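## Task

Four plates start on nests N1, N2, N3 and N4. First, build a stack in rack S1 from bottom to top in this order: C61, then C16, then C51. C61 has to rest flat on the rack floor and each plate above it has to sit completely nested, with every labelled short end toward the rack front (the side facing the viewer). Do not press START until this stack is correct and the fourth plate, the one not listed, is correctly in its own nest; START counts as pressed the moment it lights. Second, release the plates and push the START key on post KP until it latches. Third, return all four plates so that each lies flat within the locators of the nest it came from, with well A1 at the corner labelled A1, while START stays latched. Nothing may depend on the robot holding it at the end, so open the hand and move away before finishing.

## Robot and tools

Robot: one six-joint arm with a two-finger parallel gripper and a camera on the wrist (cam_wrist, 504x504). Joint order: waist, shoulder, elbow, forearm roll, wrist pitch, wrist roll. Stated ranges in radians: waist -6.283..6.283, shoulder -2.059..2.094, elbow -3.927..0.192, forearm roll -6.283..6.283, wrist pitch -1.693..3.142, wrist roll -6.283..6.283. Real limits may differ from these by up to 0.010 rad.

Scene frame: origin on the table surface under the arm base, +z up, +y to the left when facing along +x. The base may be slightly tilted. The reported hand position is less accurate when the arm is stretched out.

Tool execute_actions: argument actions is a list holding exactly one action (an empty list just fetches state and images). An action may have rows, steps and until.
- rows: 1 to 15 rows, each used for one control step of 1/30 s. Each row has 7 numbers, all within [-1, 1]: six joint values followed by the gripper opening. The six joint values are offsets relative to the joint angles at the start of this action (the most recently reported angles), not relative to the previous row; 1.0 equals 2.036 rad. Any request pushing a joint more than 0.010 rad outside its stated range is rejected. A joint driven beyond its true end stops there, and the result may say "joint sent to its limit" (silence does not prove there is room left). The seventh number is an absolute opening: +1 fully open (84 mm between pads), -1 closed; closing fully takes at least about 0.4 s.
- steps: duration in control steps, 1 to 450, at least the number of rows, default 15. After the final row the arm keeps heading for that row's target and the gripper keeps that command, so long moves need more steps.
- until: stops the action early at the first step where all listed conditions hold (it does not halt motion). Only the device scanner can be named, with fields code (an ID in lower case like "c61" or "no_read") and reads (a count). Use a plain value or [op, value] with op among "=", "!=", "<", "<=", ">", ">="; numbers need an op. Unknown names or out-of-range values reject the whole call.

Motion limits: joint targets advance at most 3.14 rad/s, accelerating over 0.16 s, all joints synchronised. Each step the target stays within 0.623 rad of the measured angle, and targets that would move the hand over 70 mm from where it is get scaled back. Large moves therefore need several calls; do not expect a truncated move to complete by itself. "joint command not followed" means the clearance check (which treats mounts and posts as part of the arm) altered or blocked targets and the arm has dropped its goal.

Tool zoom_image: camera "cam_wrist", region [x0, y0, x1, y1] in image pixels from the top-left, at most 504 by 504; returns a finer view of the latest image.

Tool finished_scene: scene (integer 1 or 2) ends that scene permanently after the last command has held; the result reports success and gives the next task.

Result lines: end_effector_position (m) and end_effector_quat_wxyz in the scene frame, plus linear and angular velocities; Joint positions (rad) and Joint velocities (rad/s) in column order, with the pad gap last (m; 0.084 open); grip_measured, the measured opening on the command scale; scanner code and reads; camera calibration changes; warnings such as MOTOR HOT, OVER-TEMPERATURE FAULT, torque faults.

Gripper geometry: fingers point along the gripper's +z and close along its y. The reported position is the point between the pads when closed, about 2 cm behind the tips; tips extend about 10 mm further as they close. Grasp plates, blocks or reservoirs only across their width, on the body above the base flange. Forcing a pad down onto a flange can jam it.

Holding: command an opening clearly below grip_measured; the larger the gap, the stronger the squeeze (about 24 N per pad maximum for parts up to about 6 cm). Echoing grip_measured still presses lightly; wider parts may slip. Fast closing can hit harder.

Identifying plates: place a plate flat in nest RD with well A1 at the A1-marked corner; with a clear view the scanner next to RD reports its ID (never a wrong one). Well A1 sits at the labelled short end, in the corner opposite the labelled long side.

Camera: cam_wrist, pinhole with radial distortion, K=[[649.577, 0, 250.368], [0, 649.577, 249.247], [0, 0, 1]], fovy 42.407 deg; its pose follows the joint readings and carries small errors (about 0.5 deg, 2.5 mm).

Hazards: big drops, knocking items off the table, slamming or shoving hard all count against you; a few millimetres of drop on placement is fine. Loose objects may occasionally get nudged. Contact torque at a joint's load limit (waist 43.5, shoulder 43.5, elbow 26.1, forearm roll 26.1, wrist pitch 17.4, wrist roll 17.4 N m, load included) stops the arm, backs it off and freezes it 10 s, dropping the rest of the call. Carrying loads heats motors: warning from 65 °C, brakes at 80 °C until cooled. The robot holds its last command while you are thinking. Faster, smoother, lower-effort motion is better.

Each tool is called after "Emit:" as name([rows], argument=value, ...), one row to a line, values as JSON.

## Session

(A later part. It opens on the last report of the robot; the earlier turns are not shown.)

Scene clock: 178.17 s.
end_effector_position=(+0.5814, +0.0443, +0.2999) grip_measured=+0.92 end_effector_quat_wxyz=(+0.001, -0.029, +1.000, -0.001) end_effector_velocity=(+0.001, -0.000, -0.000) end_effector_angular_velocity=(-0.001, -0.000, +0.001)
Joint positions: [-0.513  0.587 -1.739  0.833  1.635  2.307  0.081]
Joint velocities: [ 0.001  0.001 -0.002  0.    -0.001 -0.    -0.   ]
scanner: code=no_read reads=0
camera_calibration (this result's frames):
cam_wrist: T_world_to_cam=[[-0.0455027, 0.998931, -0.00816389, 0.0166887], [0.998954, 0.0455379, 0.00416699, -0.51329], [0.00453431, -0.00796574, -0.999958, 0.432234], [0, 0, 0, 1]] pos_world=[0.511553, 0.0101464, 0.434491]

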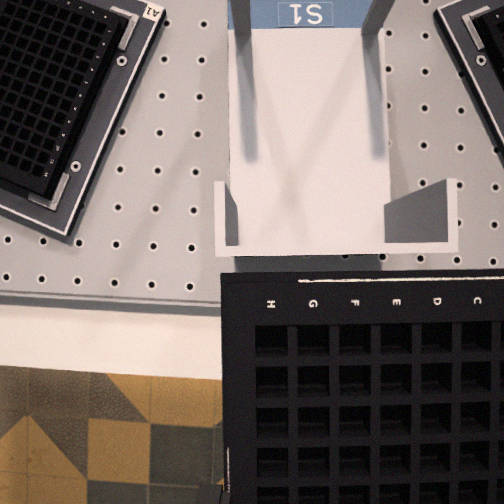

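Emit:
execute_actions([
  {"rows":[[0.0661,-0.0129,0.104,0.0349,-0.1019,-0.0324,0.3]],"steps":25},
])

Scene clock: 181.63 s.
end_effector_position=(+0.5802, +0.0391, +0.2051) grip_measured=+0.92 end_effector_quat_wxyz=(+0.001, -0.029, +1.000, +0.000) end_effector_velocity=(+0.000, +0.000, -0.001) end_effector_angular_velocity=(+0.000, +0.001, +0.000)
Joint positions: [-0.379  0.561 -1.528  0.904  1.428  2.241  0.081]
Joint velocities: [ 0.001  0.     0.001  0.    -0.001 -0.    -0.   ]
scanner: code=no_read reads=0
camera_calibration (this result's frames):
cam_wrist: T_world_to_cam=[[-0.0460238, 0.998926, -0.00538465, 0.0207487], [0.998927, 0.0460501, 0.00486818, -0.511584], [0.00511091, -0.00515482, -0.999974, 0.336954], [0, 0, 0, 1]] pos_world=[0.510268, 0.00456902, 0.339547]

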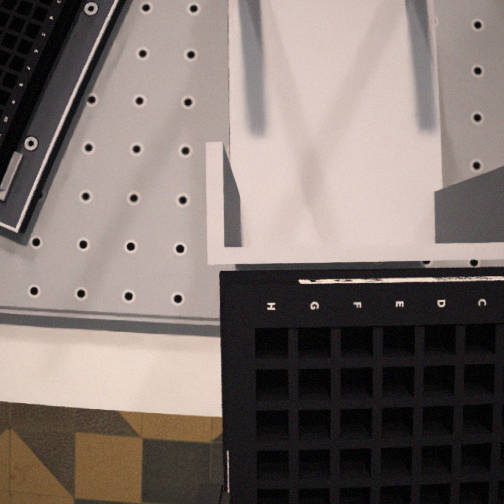

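Emit:
execute_actions([
  {"rows":[[-0.02,0.004,-0.031,-0.0105,0.03,0.01,0.3],[-0.02,0.004,-0.031,-0.0105,0.03,0.01,0.3],[-0.02,0.004,-0.031,-0.0105,0.03,0.01,0.3],[-0.02,0.004,-0.031,-0.0105,0.03,0.01,0.3],[-0.02,0.004,-0.031,-0.0105,0.03,0.01,0.3],[-0.02,0.004,-0.031,-0.0105,0.03,0.01,0.3],[-0.02,0.004,-0.031,-0.0105,0.03,0.01,0.3],[-0.02,0.004,-0.031,-0.0105,0.03,0.01,0.3],[-0.0624,-0.1513,0.2464,-0.0231,-0.0243,-0.1051,0.3]],"steps":40},
])

Scene clock: 188.77 s.
end_effector_position=(+0.4466, +0.0323, +0.2149) grip_measured=+0.92 end_effector_quat_wxyz=(+0.001, -0.030, +1.000, -0.001) end_effector_velocity=(-0.001, +0.000, -0.000) end_effector_angular_velocity=(+0.001, +0.001, -0.001)
Joint positions: [-0.506  0.253 -1.027  0.857  1.378  2.027  0.081]
Joint velocities: [-0.    -0.001  0.002 -0.001  0.001 -0.     0.   ]
scanner: code=no_read reads=0
camera_calibration (this result's frames):
cam_wrist: T_world_to_cam=[[-0.0461469, 0.998912, -0.00677824, 0.0218342], [0.99892, 0.0461817, 0.00505694, -0.377896], [0.00536446, -0.00653756, -0.999964, 0.34738], [0, 0, 0, 1]] pos_world=[0.376632, -0.00208753, 0.349427]

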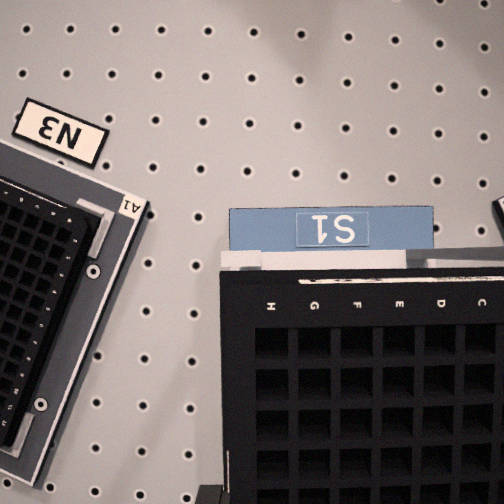

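Emit:
execute_actions([
  {"rows":[[0.0119,-0.0037,0.009,0.0083,-0.0095,0.0012,0.3]],"steps":12},
])

Scene clock: 193.53 s.
end_effector_position=(+0.4482, +0.0369, +0.2053) grip_measured=+0.93 end_effector_quat_wxyz=(+0.002, -0.030, +1.000, -0.001) end_effector_velocity=(-0.001, -0.000, -0.001) end_effector_angular_velocity=(+0.002, +0.002, -0.002)
Joint positions: [-0.482  0.245 -1.009  0.874  1.359  2.029  0.081]
Joint velocities: [ 0.002  0.001  0.002  0.    -0.     0.     0.   ]
scanner: code=no_read reads=0
camera_calibration (this result's frames):
cam_wrist: T_world_to_cam=[[-0.0469718, 0.998871, -0.00704867, 0.01767], [0.998876, 0.0470141, 0.00595197, -0.379862], [0.00627664, -0.00676117, -0.999957, 0.337339], [0, 0, 0, 1]] pos_world=[0.378148, 0.00248964, 0.33971]

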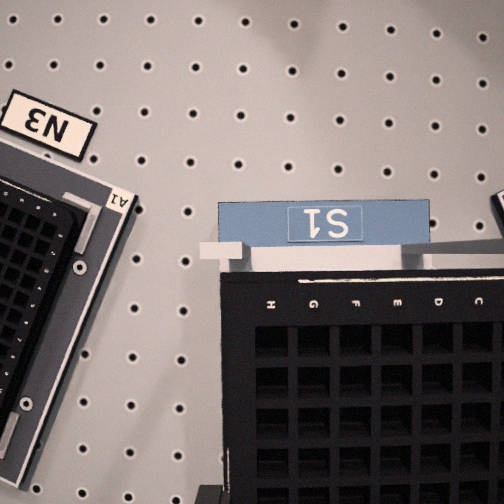

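Emit:
execute_actions([
  {"rows":[[-0.0019,0,-0.0016,-0.0015,0.0021,0.0005,0.3],[-0.0019,0,-0.0016,-0.0015,0.0021,0.0005,0.3],[-0.0019,0,-0.0016,-0.0015,0.0021,0.0005,0.3],[-0.0036,-0.0018,0.0024,-0.0022,0.0015,-0.0021,0.3]],"steps":14},
])

Scene clock: 197.53 s.
end_effector_position=(+0.4450, +0.0358, +0.2069) grip_measured=+0.93 end_effector_quat_wxyz=(+0.001, -0.030, +1.000, -0.000) end_effector_velocity=(+0.002, +0.000, +0.002) end_effector_angular_velocity=(-0.003, -0.005, +0.003)
Joint positions: [-0.489  0.242 -1.003  0.87   1.362  2.025  0.081]
Joint velocities: [-0.001 -0.001 -0.004  0.002 -0.002 -0.    -0.   ]
scanner: code=no_read reads=0
camera_calibration (this result's frames):
cam_wrist: T_world_to_cam=[[-0.0465027, 0.998897, -0.00646848, 0.0182426], [0.998905, 0.0465349, 0.00491715, -0.37646], [0.00521273, -0.00623273, -0.999967, 0.339373], [0, 0, 0, 1]] pos_world=[0.375127, 0.00141125, 0.341331]

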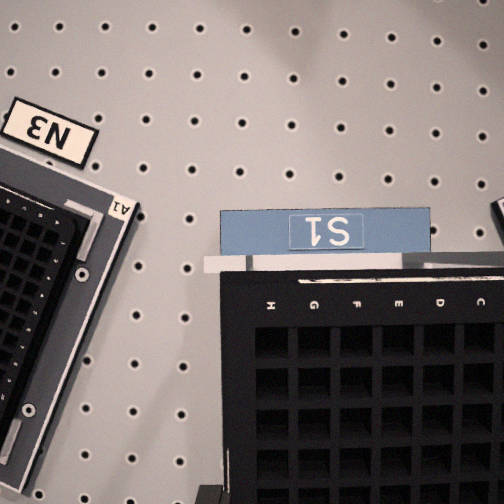

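Emit:
execute_actions([
  {"rows":[[0.003,0.0005,0.002,0.0022,-0.0031,-0.0007,0.3],[0.0058,0.001,0.004,0.0044,-0.0063,-0.0014,0.3]],"steps":14},
])

Scene clock: 198.90 s.
end_effector_position=(+0.4457, +0.0359, +0.2013) grip_measured=+0.93 end_effector_quat_wxyz=(+0.002, -0.030, +1.000, -0.001) end_effector_velocity=(-0.000, +0.000, -0.001) end_effector_angular_velocity=(+0.002, +0.002, -0.001)
Joint positions: [-0.478  0.243 -0.996  0.879  1.349  2.022  0.081]
Joint velocities: [0.002 0.001 0.001 0.001 0.    0.    0.   ]
scanner: code=no_read reads=0
camera_calibration (this result's frames):
cam_wrist: T_world_to_cam=[[-0.0470365, 0.998866, -0.00731568, 0.0185874], [0.998875, 0.047079, 0.00575395, -0.377299], [0.00609184, -0.0070368, -0.999957, 0.333461], [0, 0, 0, 1]] pos_world=[0.375717, 0.00154304, 0.335754]

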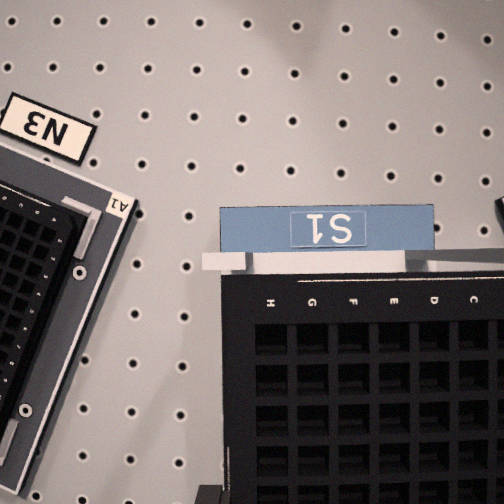

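Emit:
execute_actions([
  {"rows":[[-0.004,-0.0005,-0.003,-0.003,0.0042,0.001,0.3],[-0.004,-0.0005,-0.003,-0.003,0.0042,0.001,0.3],[-0.004,-0.0005,-0.003,-0.003,0.0042,0.001,0.3],[-0.004,-0.0005,-0.003,-0.003,0.0042,0.001,0.3],[-0.0052,0.0018,-0.0036,-0.0035,0.0037,-0.0008,0.3],[-0.0052,0.0018,-0.0036,-0.0035,0.0037,-0.0008,0.3],[-0.0052,0.0018,-0.0036,-0.0035,0.0037,-0.0008,0.3],[-0.0052,0.0018,-0.0036,-0.0035,0.0037,-0.0008,0.3],[-0.0052,0.0018,-0.0036,-0.0035,0.0037,-0.0008,0.3],[-0.0052,0.0018,-0.0036,-0.0035,0.0037,-0.0008,0.3],[-0.0012,0.0023,-0.0006,-0.0005,-0.0005,-0.0018,0.3],[0.0028,0.0028,0.0024,0.0025,-0.0047,-0.0028,0.3]],"steps":22},
])

Scene clock: 203.73 s.
end_effector_position=(+0.4451, +0.0334, +0.1972) grip_measured=+0.93 end_effector_quat_wxyz=(+0.001, -0.029, +1.000, -0.001) end_effector_velocity=(+0.000, +0.000, +0.000) end_effector_angular_velocity=(+0.000, +0.000, +0.001)
Joint positions: [-0.472  0.25  -0.991  0.883  1.338  2.017  0.081]
Joint velocities: [ 0.    -0.001 -0.    -0.     0.001 -0.    -0.   ]
scanner: code=no_read reads=0
camera_calibration (this result's frames):
cam_wrist: T_world_to_cam=[[-0.0459994, 0.998907, -0.00825062, 0.0207402], [0.998924, 0.0460456, 0.00549341, -0.376443], [0.00586731, -0.00798905, -0.999951, 0.329436], [0, 0, 0, 1]] pos_world=[0.37506, -0.000752131, 0.331659]

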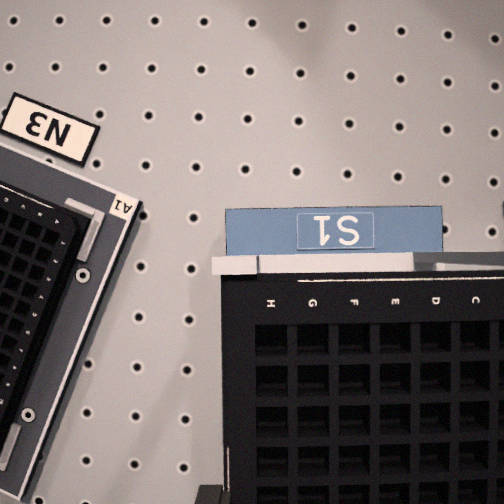

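Emit:
execute_actions([
  {"rows":[[0.006,0.0015,0.004,0.005,-0.0063,-0.0018,0.3],[0.012,0.003,0.008,0.01,-0.0127,-0.0036,0.3],[0.018,0.0047,0.0115,0.0152,-0.019,-0.0055,0.3],[0.024,0.0065,0.015,0.0205,-0.025,-0.0075,0.3]],"steps":15},
])

Emit:
execute_actions([
  {"rows":[[0.013,0.0044,0.0066,0.0115,-0.0128,-0.0045,0.3],[0.026,0.009,0.013,0.023,-0.0254,-0.009,0.3],[0.039,0.0142,0.0187,0.035,-0.038,-0.0138,0.3],[0.0519,0.0197,0.024,0.0468,-0.05,-0.0188,0.3]],"steps":18},
])

Scene clock: 207.13 s.
end_effector_position=(+0.4458, +0.0338, +0.1720) grip_measured=+0.93 end_effector_quat_wxyz=(+0.001, -0.030, +1.000, -0.000) end_effector_velocity=(+0.000, -0.000, +0.000) end_effector_angular_velocity=(-0.001, -0.002, +0.000)
Joint positions: [-0.423  0.263 -0.96   0.925  1.288  2.001  0.081]
Joint velocities: [-0.    -0.     0.     0.001 -0.001 -0.    -0.   ]
scanner: code=no_read reads=0
camera_calibration (this result's frames):
cam_wrist: T_world_to_cam=[[-0.0461486, 0.998917, -0.00585248, 0.0198056], [0.998919, 0.0461797, 0.00529021, -0.377083], [0.00555475, -0.00560201, -0.999969, 0.304291], [0, 0, 0, 1]] pos_world=[0.375899, -0.000665917, 0.306393]

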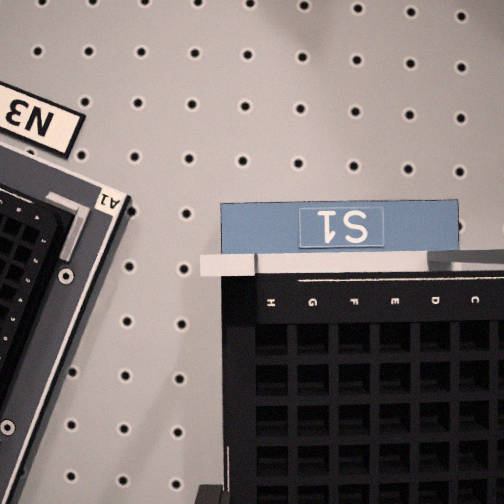

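Scene clock: 207.73 s.
end_effector_position=(+0.4454, +0.0339, +0.1196) grip_measured=+0.92 end_effector_quat_wxyz=(+0.000, -0.029, +1.000, +0.000) end_effector_velocity=(+0.000, -0.000, +0.000) end_effector_angular_velocity=(-0.000, -0.001, -0.000)
Joint positions: [-0.318  0.303 -0.911  1.02   1.187  1.963  0.081]
Joint velocities: [-0.     0.    -0.     0.001 -0.001  0.     0.   ]
scanner: code=no_read reads=0
camera_calibration (this result's frames):
cam_wrist: T_world_to_cam=[[-0.0457692, 0.99894, -0.00495401, 0.0191569], [0.998947, 0.0457838, 0.00286816, -0.376023], [0.00309194, -0.00481752, -0.999984, 0.253021], [0, 0, 0, 1]] pos_world=[0.375722, -0.000701836, 0.254191]

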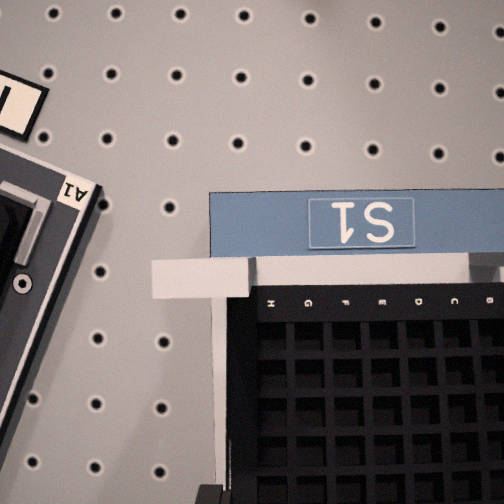

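Emit:
execute_actions([
  {"rows":[[-0.001,0.002,-0.0005,0,0,-0.0015,0.3],[-0.001,0.002,-0.0005,0,0,-0.0015,0.3],[-0.001,0.002,-0.0005,0,0,-0.0015,0.3],[0.009,0.0075,0.002,0.0105,-0.009,-0.006,0.3],[0.018,0.0125,0.004,0.02,-0.0165,-0.01,0.3],[0.027,0.018,0.0052,0.029,-0.024,-0.014,0.3],[0.0353,0.0228,0.0062,0.0371,-0.0307,-0.0176,0.3]],"steps":20},
])

Emit:
execute_actions([
  {"rows":[[0.004,0.0022,0.0005,0.004,-0.0032,-0.0018,0.3],[0.0075,0.0045,0.001,0.008,-0.0064,-0.0035,0.3],[0.011,0.0067,0.0015,0.012,-0.0096,-0.0052,0.3],[0.0151,0.0089,0.0019,0.0159,-0.0128,-0.007,0.3]],"steps":15},
])

Scene clock: 215.53 s.
end_effector_position=(+0.4459, +0.0319, +0.0843) grip_measured=+0.93 end_effector_quat_wxyz=(+0.001, -0.030, +1.000, +0.001) end_effector_velocity=(-0.000, -0.001, -0.000) end_effector_angular_velocity=(-0.001, -0.000, -0.002)
Joint positions: [-0.246  0.348 -0.899  1.096  1.125  1.927  0.081]
Joint velocities: [ 0.     0.001  0.002  0.001 -0.002 -0.     0.   ]
scanner: code=no_read reads=0
camera_calibration (this result's frames):
cam_wrist: T_world_to_cam=[[-0.0468846, 0.998893, -0.00371167, 0.0213183], [0.998891, 0.0468995, 0.00404907, -0.376522], [0.00421866, -0.00351771, -0.999985, 0.217205], [0, 0, 0, 1]] pos_world=[0.376187, -0.00287198, 0.218806]

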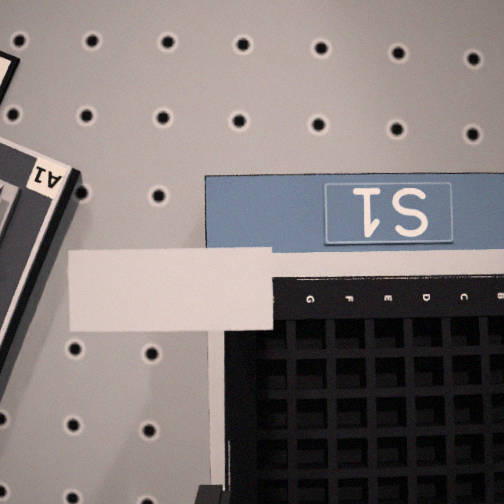

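Scene clock: 216.03 s.
end_effector_position=(+0.4469, +0.0316, +0.0713) grip_measured=+0.94 end_effector_quat_wxyz=(+0.002, -0.031, +1.000, -0.001) end_effector_velocity=(-0.000, -0.000, -0.002) end_effector_angular_velocity=(+0.001, +0.002, -0.000)
Joint positions: [-0.217  0.365 -0.896  1.128  1.099  1.913  0.082]
Joint velocities: [ 0.004  0.004 -0.001  0.003 -0.002 -0.001  0.001]
scanner: code=no_read reads=0
camera_calibration (this result's frames):
cam_wrist: T_world_to_cam=[[-0.0484454, 0.998804, -0.00667341, 0.0225841], [0.998797, 0.0484934, 0.00722468, -0.377614], [0.00753965, -0.00631538, -0.999952, 0.202797], [0, 0, 0, 1]] pos_world=[0.376725, -0.0029645, 0.205666]

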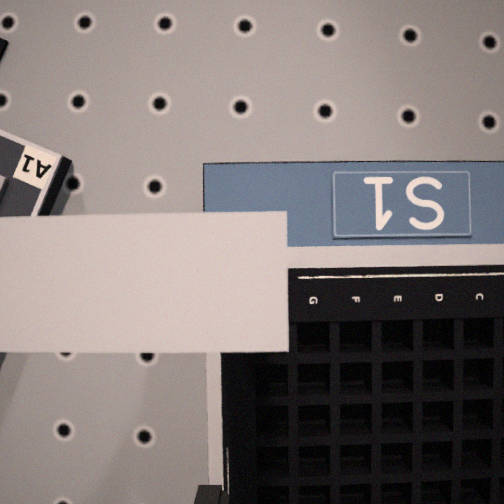

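Emit:
execute_actions([
  {"rows":[[0,0,0,0,0,0,1]],"steps":15},
])

Scene clock: 225.33 s.
end_effector_position=(+0.4454, +0.0314, +0.0701) grip_measured=+1.00 end_effector_quat_wxyz=(+0.001, -0.030, +1.000, +0.000) end_effector_velocity=(+0.015, +0.002, +0.011) end_effector_angular_velocity=(-0.011, -0.030, +0.020)
Joint positions: [-0.216  0.366 -0.894  1.127  1.099  1.913  0.084]
Joint velocities: [-0.008 -0.012 -0.021  0.004 -0.003  0.001  0.   ]
scanner: code=no_read reads=0
camera_calibration (this result's frames):
cam_wrist: T_world_to_cam=[[-0.0467815, 0.99889, -0.005462, 0.0218983], [0.998896, 0.0468033, 0.00392302, -0.375866], [0.0041743, -0.00527245, -0.999977, 0.203044], [0, 0, 0, 1]] pos_world=[0.375628, -0.0032117, 0.204634]

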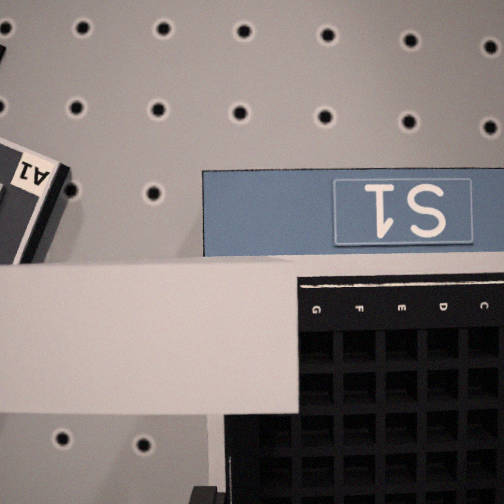

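Emit:
execute_actions([
  {"rows":[[-0.051,-0.029,-0.0083,-0.0526,0.0432,0.023,1]],"steps":12},
])

Emit:
execute_actions([
  {"rows":[[-0.0747,-0.028,-0.0393,-0.0673,0.0742,0.028,1]],"steps":14},
])

Emit:
execute_actions([
  {"rows":[[-0.069,0,-0.0815,-0.0506,0.0928,0.007,1]],"steps":16},
])

Scene clock: 229.17 s.
end_effector_position=(+0.4434, +0.0322, +0.1182) grip_measured=+1.00 end_effector_quat_wxyz=(-0.001, -0.028, +1.000, +0.002) end_effector_velocity=(-0.001, +0.000, -0.003) end_effector_angular_velocity=(+0.003, +0.007, -0.000)
Joint positions: [-0.319  0.308 -0.909  1.02   1.187  1.959  0.084]
Joint velocities: [ 0.005  0.005 -0.002 -0.     0.001  0.     0.   ]
scanner: code=no_read reads=0
camera_calibration (this result's frames):
cam_wrist: T_world_to_cam=[[-0.0428575, 0.999079, -0.00190557, 0.0190699], [0.999081, 0.0428581, 0.00031055, -0.373648], [0.000391933, -0.00189051, -0.999998, 0.252719], [0, 0, 0, 1]] pos_world=[0.374023, -0.00256067, 0.252871]

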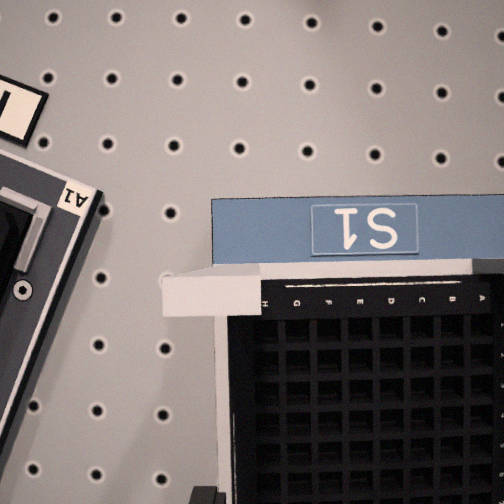

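Scene clock: 229.63 s.
end_effector_position=(+0.4432, +0.0333, +0.1944) grip_measured=+1.00 end_effector_quat_wxyz=(-0.001, -0.028, +1.000, +0.001) end_effector_velocity=(+0.009, +0.003, +0.008) end_effector_angular_velocity=(-0.014, -0.014, +0.020)
Joint positions: [-0.47   0.252 -0.987  0.884  1.339  2.016  0.084]
Joint velocities: [-0.001 -0.007 -0.021 -0.    -0.001  0.     0.   ]
scanner: code=no_read reads=0
camera_calibration (this result's frames):
cam_wrist: T_world_to_cam=[[-0.0429029, 0.999071, -0.00400428, 0.0185267], [0.999079, 0.0429055, 0.000570846, -0.373618], [0.000742122, -0.0039761, -0.999992, 0.328833], [0, 0, 0, 1]] pos_world=[0.373825, -0.00117173, 0.329117]

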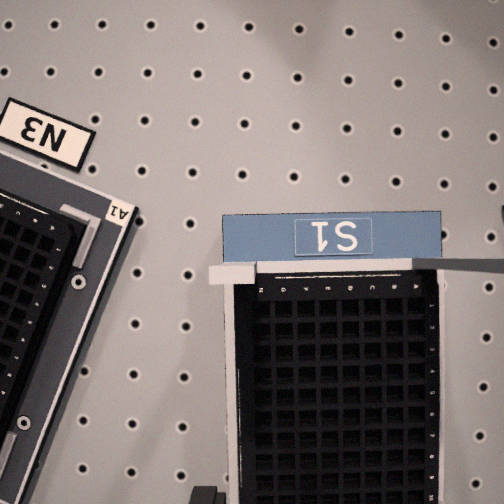

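Scene clock: 230.17 s.
end_effector_position=(+0.4471, +0.0375, +0.2765) grip_measured=+1.00 end_effector_quat_wxyz=(-0.002, -0.047, +0.999, +0.003) end_effector_velocity=(+0.007, +0.002, +0.010) end_effector_angular_velocity=(-0.020, -0.017, +0.018)
Joint positions: [-0.609  0.253 -1.151  0.781  1.528  2.031  0.084]
Joint velocities: [-0.005 -0.009 -0.02   0.    -0.002 -0.     0.   ]
scanner: code=no_read reads=0
camera_calibration (this result's frames):
cam_wrist: T_world_to_cam=[[-0.0812969, 0.99669, -0.000307132, 0.031046], [0.99669, 0.0812967, -0.000701477, -0.377714], [-0.000674187, -0.000363144, -1, 0.411425], [0, 0, 0, 1]] pos_world=[0.379265, -0.0000869211, 0.411169]

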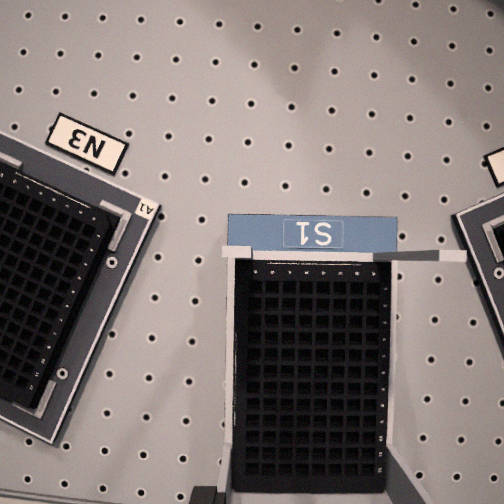

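Emit:
execute_actions([
  {"rows":[[-0.024,0.231,-0.0594,0.0044,-0.1144,0.0884,1]],"steps":24},
])

Scene clock: 236.57 s.
end_effector_position=(+0.4146, -0.1421, +0.2002) grip_measured=+1.00 end_effector_quat_wxyz=(+0.001, +0.178, +0.984, -0.001) end_effector_velocity=(-0.009, -0.003, -0.009) end_effector_angular_velocity=(+0.017, +0.011, -0.020)
Joint positions: [-0.658  0.722 -1.272  0.79   1.295  2.21   0.084]
Joint velocities: [-0.001  0.016  0.012 -0.001 -0.     0.     0.   ]
scanner: code=no_read reads=0
camera_calibration (this result's frames):
cam_wrist: T_world_to_cam=[[0.361833, 0.932219, -0.00668698, 0.0158046], [0.93224, -0.361805, 0.0049707, -0.368162], [0.0022144, -0.00803243, -0.999965, 0.332743], [0, 0, 0, 1]] pos_world=[0.33676, -0.145263, 0.334667]

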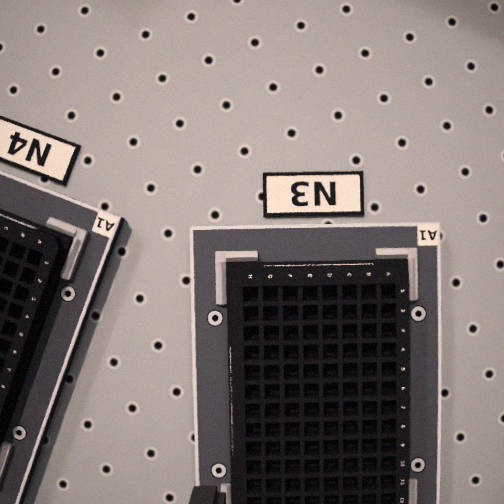

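Emit:
execute_actions([
  {"rows":[[0.1066,0.0572,0.0506,0.1195,-0.1009,-0.061,1]],"steps":20},
])

Scene clock: 242.93 s.
end_effector_position=(+0.4123, -0.1440, +0.0708) grip_measured=+1.00 end_effector_quat_wxyz=(+0.001, +0.178, +0.984, -0.000) end_effector_velocity=(-0.007, +0.001, -0.007) end_effector_angular_velocity=(+0.010, +0.012, -0.009)
Joint positions: [-0.442  0.837 -1.17   1.033  1.09   2.086  0.084]
Joint velocities: [ 0.007  0.008  0.009  0.002  0.001 -0.001 -0.   ]
scanner: code=no_read reads=0
camera_calibration (this result's frames):
cam_wrist: T_world_to_cam=[[0.361534, 0.932341, -0.00573425, 0.0176063], [0.932356, -0.36151, 0.00485722, -0.36608], [0.0024556, -0.00710241, -0.999972, 0.203351], [0, 0, 0, 1]] pos_world=[0.334452, -0.147312, 0.205225]

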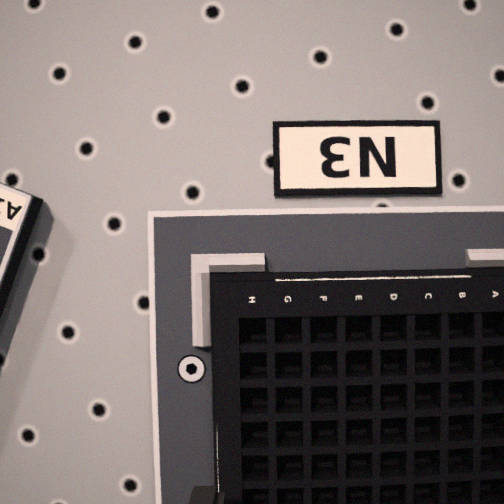

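Emit:
execute_actions([
  {"rows":[[0.0161,0.0183,-0.0021,0.0208,-0.0119,-0.0113,1]],"steps":14},
])

Scene clock: 247.47 s.
end_effector_position=(+0.4101, -0.1479, +0.0501) grip_measured=+1.00 end_effector_quat_wxyz=(+0.001, +0.179, +0.984, -0.000) end_effector_velocity=(-0.007, +0.000, -0.004) end_effector_angular_velocity=(+0.007, +0.008, -0.011)
Joint positions: [-0.409  0.874 -1.175  1.075  1.065  2.063  0.084]
Joint velocities: [ 0.001  0.006  0.01   0.     0.001 -0.    -0.   ]
scanner: code=no_read reads=0
camera_calibration (this result's frames):
cam_wrist: T_world_to_cam=[[0.363913, 0.931415, -0.00581846, 0.0207879], [0.931431, -0.363895, 0.0039705, -0.365186], [0.00158087, -0.00686441, -0.999975, 0.183097], [0, 0, 0, 1]] pos_world=[0.332291, -0.150995, 0.184664]

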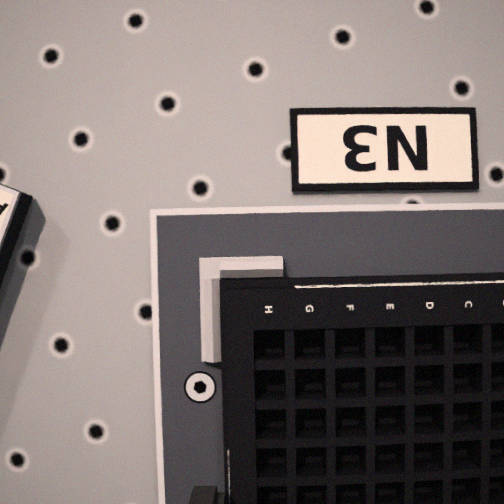

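Emit:
execute_actions([
  {"rows":[[0.0048,0.0052,-0.0006,0.0062,-0.0036,-0.0034,1],[0.0048,0.0052,-0.0006,0.0062,-0.0036,-0.0034,1],[0.0048,0.0052,-0.0006,0.0062,-0.0036,-0.0034,1],[0.0048,0.0052,-0.0006,0.0062,-0.0036,-0.0034,1],[0.0048,0.0052,-0.0006,0.0062,-0.0036,-0.0034,1],[0.0048,0.0052,-0.0006,0.0062,-0.0036,-0.0034,1],[0.0048,0.0052,-0.0006,0.0062,-0.0036,-0.0034,1],[0.0048,0.0052,-0.0006,0.0062,-0.0036,-0.0034,1],[0.0048,0.0052,-0.0006,0.0062,-0.0036,-0.0034,1],[0.0048,0.0052,-0.0006,0.0062,-0.0036,-0.0034,0.3]],"steps":20},
])

Scene clock: 250.83 s.
end_effector_position=(+0.4097, -0.1483, +0.0443) grip_measured=+0.93 end_effector_quat_wxyz=(+0.001, +0.179, +0.984, +0.000) end_effector_velocity=(-0.000, -0.000, -0.000) end_effector_angular_velocity=(-0.001, -0.001, -0.001)
Joint positions: [-0.399  0.884 -1.176  1.088  1.06   2.056  0.082]
Joint velocities: [-0.     0.001  0.     0.001 -0.001 -0.     0.   ]
scanner: code=no_read reads=0
camera_calibration (this result's frames):
cam_wrist: T_world_to_cam=[[0.363607, 0.931538, -0.00519559, 0.0214536], [0.931551, -0.363592, 0.00365878, -0.36496], [0.00151922, -0.00617031, -0.99998, 0.177395], [0, 0, 0, 1]] pos_world=[0.331909, -0.151587, 0.178838]

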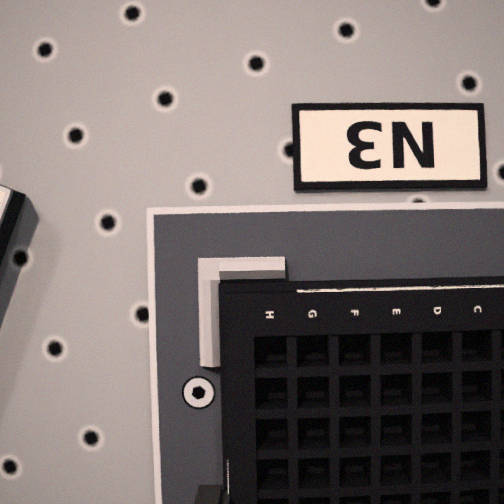

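Emit:
execute_actions([
  {"rows":[[-0.0187,-0.0133,0.002,-0.0206,0.0118,0.008,0.3]],"steps":12},
])

Emit:
execute_actions([
  {"rows":[[-0.144,-0.077,-0.0776,-0.16,0.143,0.0825,0.3]],"steps":24},
])

Scene clock: 253.90 s.
end_effector_position=(+0.4073, -0.1484, +0.0628) grip_measured=+0.93 end_effector_quat_wxyz=(+0.000, +0.180, +0.984, +0.002) end_effector_velocity=(+0.011, +0.005, +0.006) end_effector_angular_velocity=(+0.003, -0.012, +0.020)
Joint positions: [-0.437  0.859 -1.17   1.046  1.082  2.073  0.081]
Joint velocities: [ 0.002 -0.013 -0.013  0.003  0.013 -0.001  0.   ]
scanner: code=no_read reads=0
camera_calibration (this result's frames):
cam_wrist: T_world_to_cam=[[0.366674, 0.930346, -0.0024956, 0.0208886], [0.930349, -0.366669, 0.00232336, -0.362736], [0.00124647, -0.0031737, -0.999994, 0.196467], [0, 0, 0, 1]] pos_world=[0.329566, -0.151814, 0.197361]

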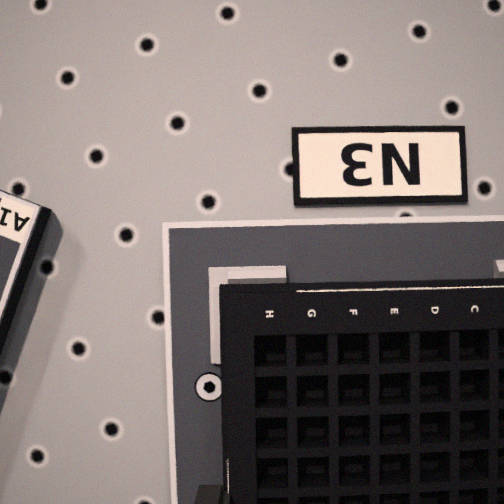

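Scene clock: 254.70 s.
end_effector_position=(+0.4075, -0.1439, +0.2439) grip_measured=+0.93 end_effector_quat_wxyz=(-0.000, +0.181, +0.984, -0.004) end_effector_velocity=(+0.000, -0.001, +0.004) end_effector_angular_velocity=(-0.005, -0.005, +0.002)
Joint positions: [-0.73   0.702 -1.328  0.72   1.373  2.241  0.081]
Joint velocities: [-0.006 -0.004 -0.003 -0.002  0.001 -0.    -0.   ]
scanner: code=no_read reads=0
camera_calibration (this result's frames):
cam_wrist: T_world_to_cam=[[0.367686, 0.929867, -0.0124496, 0.018977], [0.929949, -0.367669, 0.00375047, -0.362041], [-0.00108988, -0.0129565, -0.999915, 0.377111], [0, 0, 0, 1]] pos_world=[0.330114, -0.145871, 0.378674]

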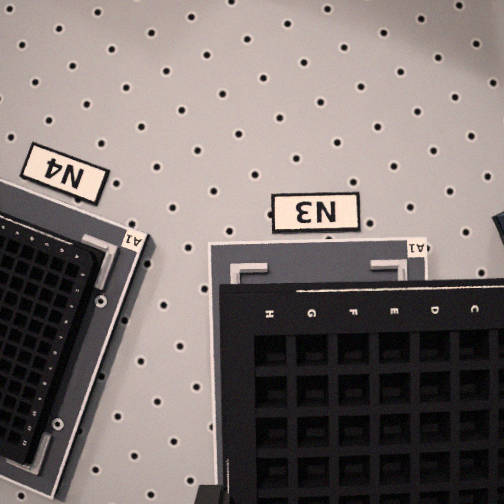

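Emit:
execute_actions([
  {"rows":[[0.098,-0.223,0.1365,0.059,0.019,-0.101,0.3]],"steps":26},
])

Scene clock: 257.03 s.
end_effector_position=(+0.4468, +0.0337, +0.2289) grip_measured=+0.93 end_effector_quat_wxyz=(+0.002, -0.030, +1.000, +0.001) end_effector_velocity=(+0.001, +0.002, +0.000) end_effector_angular_velocity=(-0.001, +0.000, +0.007)
Joint positions: [-0.531  0.249 -1.05   0.84   1.412  2.035  0.081]
Joint velocities: [ 0.003 -0.005 -0.     0.001  0.001 -0.001  0.   ]
scanner: code=no_read reads=0
camera_calibration (this result's frames):
cam_wrist: T_world_to_cam=[[-0.0464281, 0.998913, -0.00403796, 0.0199732], [0.998904, 0.0464508, 0.00571409, -0.37839], [0.00589545, -0.00376824, -0.999976, 0.360993], [0, 0, 0, 1]] pos_world=[0.376774, -0.00101471, 0.363227]

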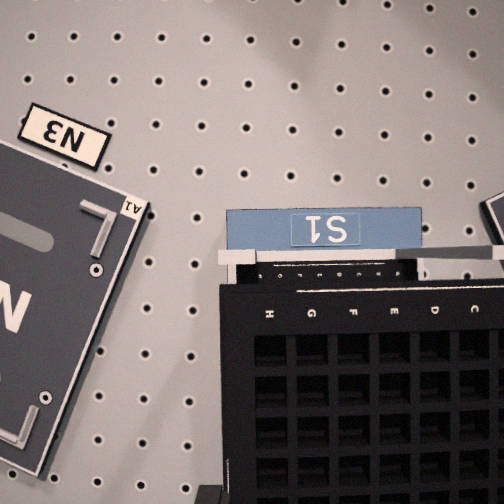

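Emit:
execute_actions([
  {"rows":[[0.0157,-0.001,0.0201,0.0098,-0.0211,-0.0049,0.3]],"steps":16},
])

Scene clock: 259.00 s.
end_effector_position=(+0.4432, +0.0327, +0.2099) grip_measured=+0.93 end_effector_quat_wxyz=(-0.001, -0.028, +1.000, -0.001) end_effector_velocity=(-0.001, +0.000, -0.001) end_effector_angular_velocity=(+0.002, +0.002, -0.001)
Joint positions: [-0.499  0.247 -1.009  0.86   1.369  2.025  0.081]
Joint velocities: [ 0.001  0.001  0.002 -0.     0.001 -0.     0.   ]
scanner: code=no_read reads=0
camera_calibration (this result's frames):
cam_wrist: T_world_to_cam=[[-0.0428598, 0.999057, -0.00693189, 0.0198241], [0.99908, 0.0428703, 0.00137769, -0.373696], [0.00167356, -0.00686647, -0.999975, 0.344037], [0, 0, 0, 1]] pos_world=[0.373626, -0.00142256, 0.344681]

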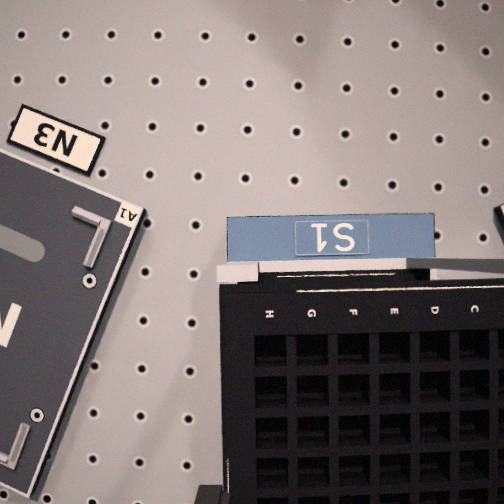

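Emit:
execute_actions([
  {"rows":[[0.0012,-0.0012,-0.001,0,0,0.001,0.3]],"steps":12},
])

Scene clock: 260.70 s.
end_effector_position=(+0.4444, +0.0340, +0.2103) grip_measured=+0.93 end_effector_quat_wxyz=(-0.001, -0.029, +1.000, -0.002) end_effector_velocity=(+0.000, +0.000, +0.001) end_effector_angular_velocity=(-0.001, -0.001, +0.002)
Joint positions: [-0.496  0.245 -1.011  0.86   1.369  2.027  0.081]
Joint velocities: [-0.    -0.001 -0.001 -0.    -0.    -0.    -0.   ]
scanner: code=no_read reads=0
camera_calibration (this result's frames):
cam_wrist: T_world_to_cam=[[-0.0454704, 0.998928, -0.00869558, 0.0200795], [0.998964, 0.0454836, 0.00132119, -0.375012], [0.00171528, -0.0086265, -0.999961, 0.344434], [0, 0, 0, 1]] pos_world=[0.374946, -0.0000298, 0.345091]

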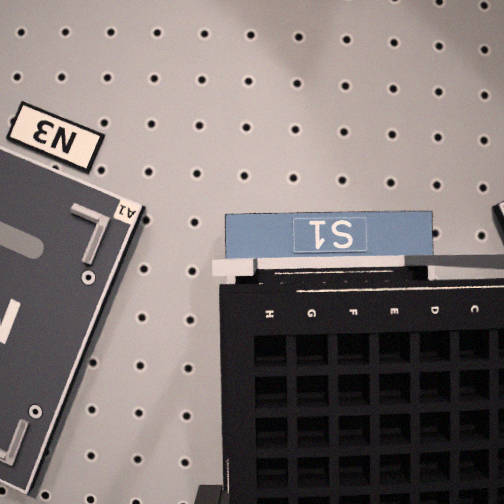

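Emit:
execute_actions([
  {"rows":[[0.0043,0.001,0.0038,0.0038,-0.0049,-0.0016,0.3],[0.0043,0.001,0.0038,0.0038,-0.0049,-0.0016,0.3],[0.0043,0.001,0.0038,0.0038,-0.0049,-0.0016,0.3],[0.0064,0.0015,0.0057,0.0058,-0.0074,-0.0025,0.3],[0.0064,0.0015,0.0057,0.0058,-0.0074,-0.0025,0.3],[0.0064,0.0015,0.0057,0.0058,-0.0074,-0.0025,0.3],[0.0086,0.002,0.0076,0.0077,-0.0098,-0.0033,0.3],[0.0086,0.002,0.0076,0.0077,-0.0098,-0.0033,0.3],[0.0086,0.002,0.0076,0.0077,-0.0098,-0.0033,0.3],[0.0107,0.0025,0.0095,0.0096,-0.0123,-0.0041,0.3],[0.0107,0.0025,0.0095,0.0096,-0.0123,-0.0041,0.3],[0.0107,0.0025,0.0095,0.0096,-0.0123,-0.0041,0.3],[0.0128,0.003,0.0113,0.0115,-0.0147,-0.0049,0.3]],"steps":22},
])

Scene clock: 269.07 s.
end_effector_position=(+0.4443, +0.0332, +0.1959) grip_measured=+0.93 end_effector_quat_wxyz=(+0.000, -0.028, +1.000, -0.001) end_effector_velocity=(-0.001, +0.000, -0.002) end_effector_angular_velocity=(+0.004, +0.004, -0.002)
Joint positions: [-0.471  0.251 -0.989  0.883  1.338  2.017  0.082]
Joint velocities: [ 0.001  0.001  0.003  0.     0.002 -0.     0.   ]
scanner: code=no_read reads=0
camera_calibration (this result's frames):
cam_wrist: T_world_to_cam=[[-0.0438054, 0.999016, -0.00691719, 0.019617], [0.999034, 0.0438285, 0.00322007, -0.375168], [0.00352007, -0.00676945, -0.999971, 0.329143], [0, 0, 0, 1]] pos_world=[0.374506, -0.000926496, 0.330477]

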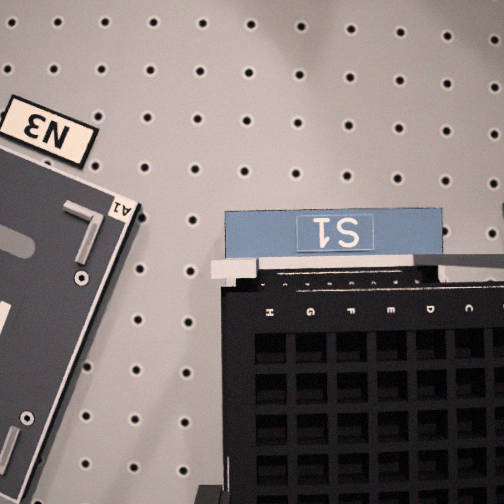

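Emit:
execute_actions([
  {"rows":[[-0.0128,-0.0035,-0.0092,-0.0115,0.0147,0.0049,0.3]],"steps":14},
])

Scene clock: 270.70 s.
end_effector_position=(+0.4430, +0.0340, +0.2093) grip_measured=+0.93 end_effector_quat_wxyz=(-0.001, -0.028, +1.000, -0.001) end_effector_velocity=(+0.003, -0.002, +0.004) end_effector_angular_velocity=(-0.010, -0.010, +0.001)
Joint positions: [-0.496  0.244 -1.007  0.86   1.369  2.027  0.081]
Joint velocities: [-0.004 -0.001 -0.006  0.001 -0.007  0.001  0.   ]
scanner: code=no_read reads=0
camera_calibration (this result's frames):
cam_wrist: T_world_to_cam=[[-0.0430383, 0.999048, -0.00707929, 0.0185866], [0.999073, 0.0430388, -0.0000903812, -0.373256], [0.000214389, -0.00707662, -0.999975, 0.344097], [0, 0, 0, 1]] pos_world=[0.373636, -0.0000693573, 0.344186]

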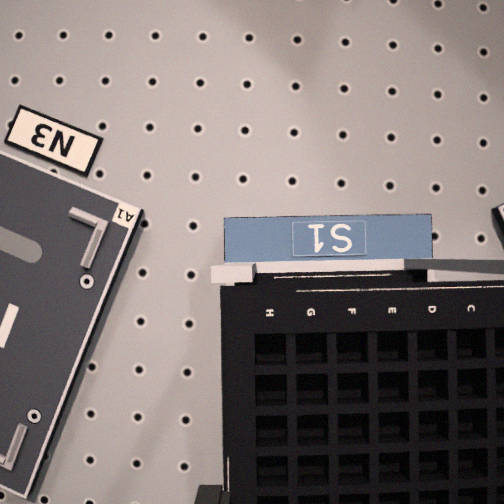

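Good; descend 20 mm.

Emit:
execute_actions([
  {"rows":[[0.0043,0.001,0.0038,0.0038,-0.0049,-0.0016,0.3],[0.0043,0.001,0.0038,0.0038,-0.0049,-0.0016,0.3],[0.0043,0.001,0.0038,0.0038,-0.0049,-0.0016,0.3],[0.0064,0.0015,0.0057,0.0058,-0.0074,-0.0025,0.3],[0.0064,0.0015,0.0057,0.0058,-0.0074,-0.0025,0.3],[0.0086,0.002,0.0076,0.0077,-0.0098,-0.0033,0.3],[0.0086,0.002,0.0076,0.0077,-0.0098,-0.0033,0.3],[0.0107,0.0025,0.0095,0.0096,-0.0123,-0.0041,0.3],[0.0107,0.0025,0.0095,0.0096,-0.0123,-0.0041,0.3],[0.0128,0.003,0.0113,0.0115,-0.0147,-0.0049,0.3],[0.0128,0.003,0.0113,0.0115,-0.0147,-0.0049,0.3],[0.0152,0.0036,0.013,0.0136,-0.0172,-0.0057,0.3],[0.0152,0.0036,0.013,0.0136,-0.0172,-0.0057,0.3],[0.0176,0.0042,0.0146,0.0157,-0.0197,-0.0065,0.3]],"steps":22},
])

Scene clock: 275.23 s.
end_effector_position=(+0.4425, +0.0332, +0.1895) grip_measured=+0.93 end_effector_quat_wxyz=(-0.001, -0.027, +1.000, +0.001) end_effector_velocity=(+0.000, +0.000, -0.000) end_effector_angular_velocity=(-0.000, -0.000, +0.001)
Joint positions: [-0.461  0.253 -0.977  0.892  1.328  2.014  0.081]
Joint velocities: [ 0.     0.    -0.001  0.    -0.    -0.     0.   ]
scanner: code=no_read reads=0
camera_calibration (this result's frames):
cam_wrist: T_world_to_cam=[[-0.0408496, 0.999157, -0.00403932, 0.0176387], [0.999165, 0.0408539, 0.000988431, -0.372957], [0.00115262, -0.00399557, -0.999991, 0.323712], [0, 0, 0, 1]] pos_world=[0.372993, -0.00109367, 0.324149]

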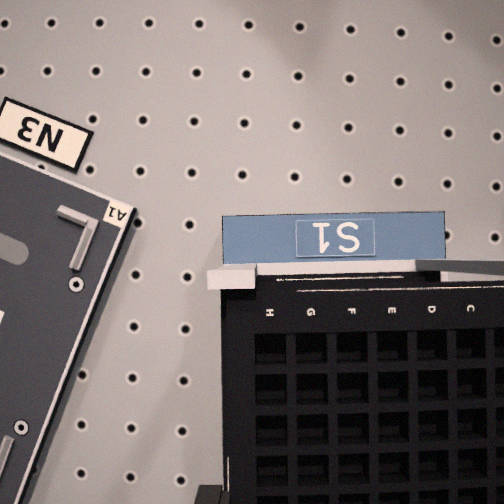

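Emit:
execute_actions([
  {"rows":[[0.0182,0.0059,0.0108,0.0162,-0.0196,-0.0069,0.3],[0.0182,0.0059,0.0108,0.0162,-0.0196,-0.0069,0.3],[0.0182,0.0059,0.0108,0.0162,-0.0196,-0.0069,0.3],[0.0182,0.0059,0.0108,0.0162,-0.0196,-0.0069,0.3],[0.0182,0.0059,0.0108,0.0162,-0.0196,-0.0069,0.3],[0.0182,0.0059,0.0108,0.0162,-0.0196,-0.0069,0.3],[0.0437,0.0152,0.0236,0.0388,-0.0447,-0.0162,0.3],[0.0437,0.0152,0.0236,0.0388,-0.0447,-0.0162,0.3],[0.0437,0.0152,0.0236,0.0388,-0.0447,-0.0162,0.3],[0.0437,0.0152,0.0236,0.0388,-0.0447,-0.0162,0.3],[0.0437,0.0152,0.0236,0.0388,-0.0447,-0.0162,0.3],[0.0437,0.0152,0.0236,0.0388,-0.0447,-0.0162,0.3],[0.0437,0.0152,0.0236,0.0388,-0.0447,-0.0162,0.3],[0.0697,0.027,0.0339,0.0629,-0.0693,-0.027,0.3]],"steps":28},
])

Scene clock: 280.33 s.
end_effector_position=(+0.4436, +0.0323, +0.1186) grip_measured=+0.93 end_effector_quat_wxyz=(-0.001, -0.029, +1.000, +0.001) end_effector_velocity=(-0.004, -0.003, -0.002) end_effector_angular_velocity=(-0.001, +0.005, -0.009)
Joint positions: [-0.319  0.307 -0.909  1.02   1.187  1.959  0.081]
Joint velocities: [-0.001  0.004  0.007 -0.002 -0.004  0.    -0.   ]
scanner: code=no_read reads=0
camera_calibration (this result's frames):
cam_wrist: T_world_to_cam=[[-0.0442154, 0.999018, -0.00282342, 0.0196454], [0.999022, 0.0442178, 0.000785386, -0.373914], [0.00090946, -0.00278594, -0.999996, 0.252926], [0, 0, 0, 1]] pos_world=[0.374186, -0.00238788, 0.253274]

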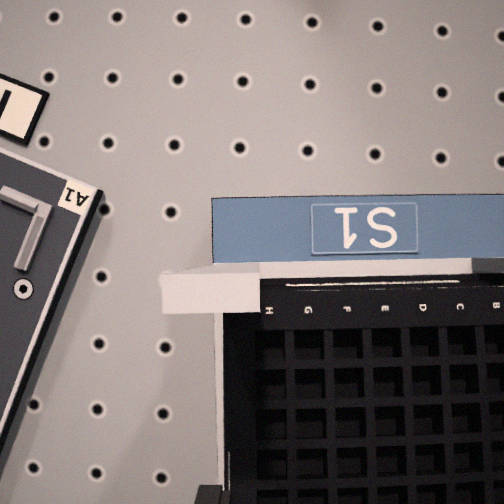

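Emit:
execute_actions([
  {"rows":[[0.0170,0.0088,0.0032,0.0175,-0.0147,-0.0072,0.3],[0.0170,0.0088,0.0032,0.0175,-0.0147,-0.0072,0.3],[0.0170,0.0088,0.0032,0.0175,-0.0147,-0.0072,0.3],[0.0170,0.0088,0.0032,0.0175,-0.0147,-0.0072,0.3],[0.0170,0.0088,0.0032,0.0175,-0.0147,-0.0072,0.3],[0.0170,0.0088,0.0032,0.0175,-0.0147,-0.0072,0.3],[0.0226,0.012,0.004,0.0235,-0.0195,-0.0097,0.3],[0.0226,0.012,0.004,0.0235,-0.0195,-0.0097,0.3],[0.0226,0.012,0.004,0.0235,-0.0195,-0.0097,0.3],[0.0226,0.012,0.004,0.0235,-0.0195,-0.0097,0.3],[0.0283,0.0153,0.0047,0.0294,-0.0243,-0.0122,0.3],[0.0283,0.0153,0.0047,0.0294,-0.0243,-0.0122,0.3],[0.0283,0.0153,0.0047,0.0294,-0.0243,-0.0122,0.3],[0.0283,0.0153,0.0047,0.0294,-0.0243,-0.0122,0.3],[0.0339,0.0187,0.0054,0.0354,-0.029,-0.0147,0.3]],"steps":26},
])

Scene clock: 285.57 s.
end_effector_position=(+0.4457, +0.0322, +0.0861) grip_measured=+0.93 end_effector_quat_wxyz=(+0.001, -0.029, +1.000, +0.001) end_effector_velocity=(-0.000, +0.000, +0.000) end_effector_angular_velocity=(+0.001, +0.000, -0.000)
Joint positions: [-0.25   0.345 -0.898  1.092  1.128  1.929  0.082]
Joint velocities: [-0.001 -0.     0.001 -0.     0.001 -0.    -0.   ]
scanner: code=no_read reads=0
camera_calibration (this result's frames):
cam_wrist: T_world_to_cam=[[-0.0460833, 0.998932, -0.00344183, 0.020714], [0.998928, 0.0460979, 0.00430084, -0.376335], [0.00445491, -0.00323994, -0.999985, 0.218863], [0, 0, 0, 1]] pos_world=[0.375911, -0.00263449, 0.220549]

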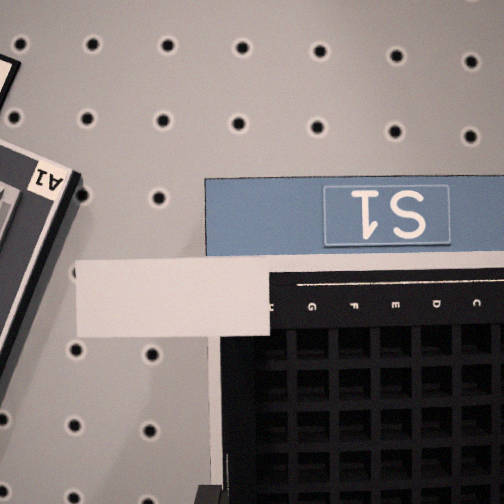

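Emit:
execute_actions([
  {"rows":[[0.002,0.0013,0,0.002,-0.0018,-0.001,0.3],[0.002,0.0013,0,0.002,-0.0018,-0.001,0.3],[0.002,0.0013,0,0.002,-0.0018,-0.001,0.3],[0.002,0.0013,0,0.002,-0.0018,-0.001,0.3],[0.002,0.0013,0,0.002,-0.0018,-0.001,0.3],[0.002,0.0013,0,0.002,-0.0018,-0.001,0.3],[0.002,0.0013,0,0.002,-0.0018,-0.001,0.3],[0.002,0.0013,0,0.002,-0.0018,-0.001,0.3],[0.002,0.0013,0,0.002,-0.0018,-0.001,1]],"steps":20},
])

Scene clock: 288.23 s.
end_effector_position=(+0.4462, +0.0321, +0.0843) grip_measured=+1.00 end_effector_quat_wxyz=(+0.001, -0.030, +1.000, +0.001) end_effector_velocity=(-0.003, -0.000, -0.000) end_effector_angular_velocity=(+0.002, +0.004, -0.003)
Joint positions: [-0.245  0.348 -0.899  1.097  1.124  1.927  0.084]
Joint velocities: [-0.002 -0.     0.004 -0.004  0.003 -0.     0.   ]
scanner: code=no_read reads=0
camera_calibration (this result's frames):
cam_wrist: T_world_to_cam=[[-0.046986, 0.998887, -0.00413639, 0.0212486], [0.998882, 0.0470064, 0.00496634, -0.376922], [0.00515525, -0.00389842, -0.999979, 0.216737], [0, 0, 0, 1]] pos_world=[0.376382, -0.00266229, 0.218692]

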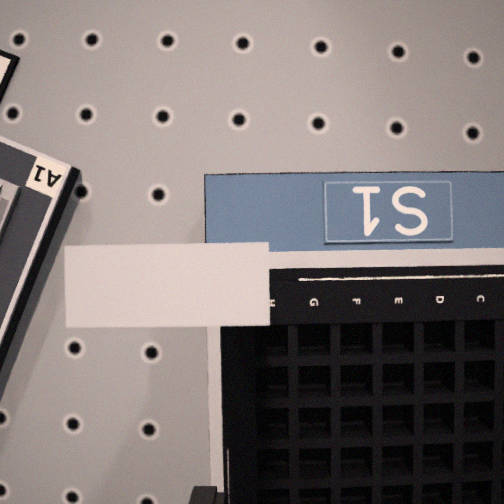

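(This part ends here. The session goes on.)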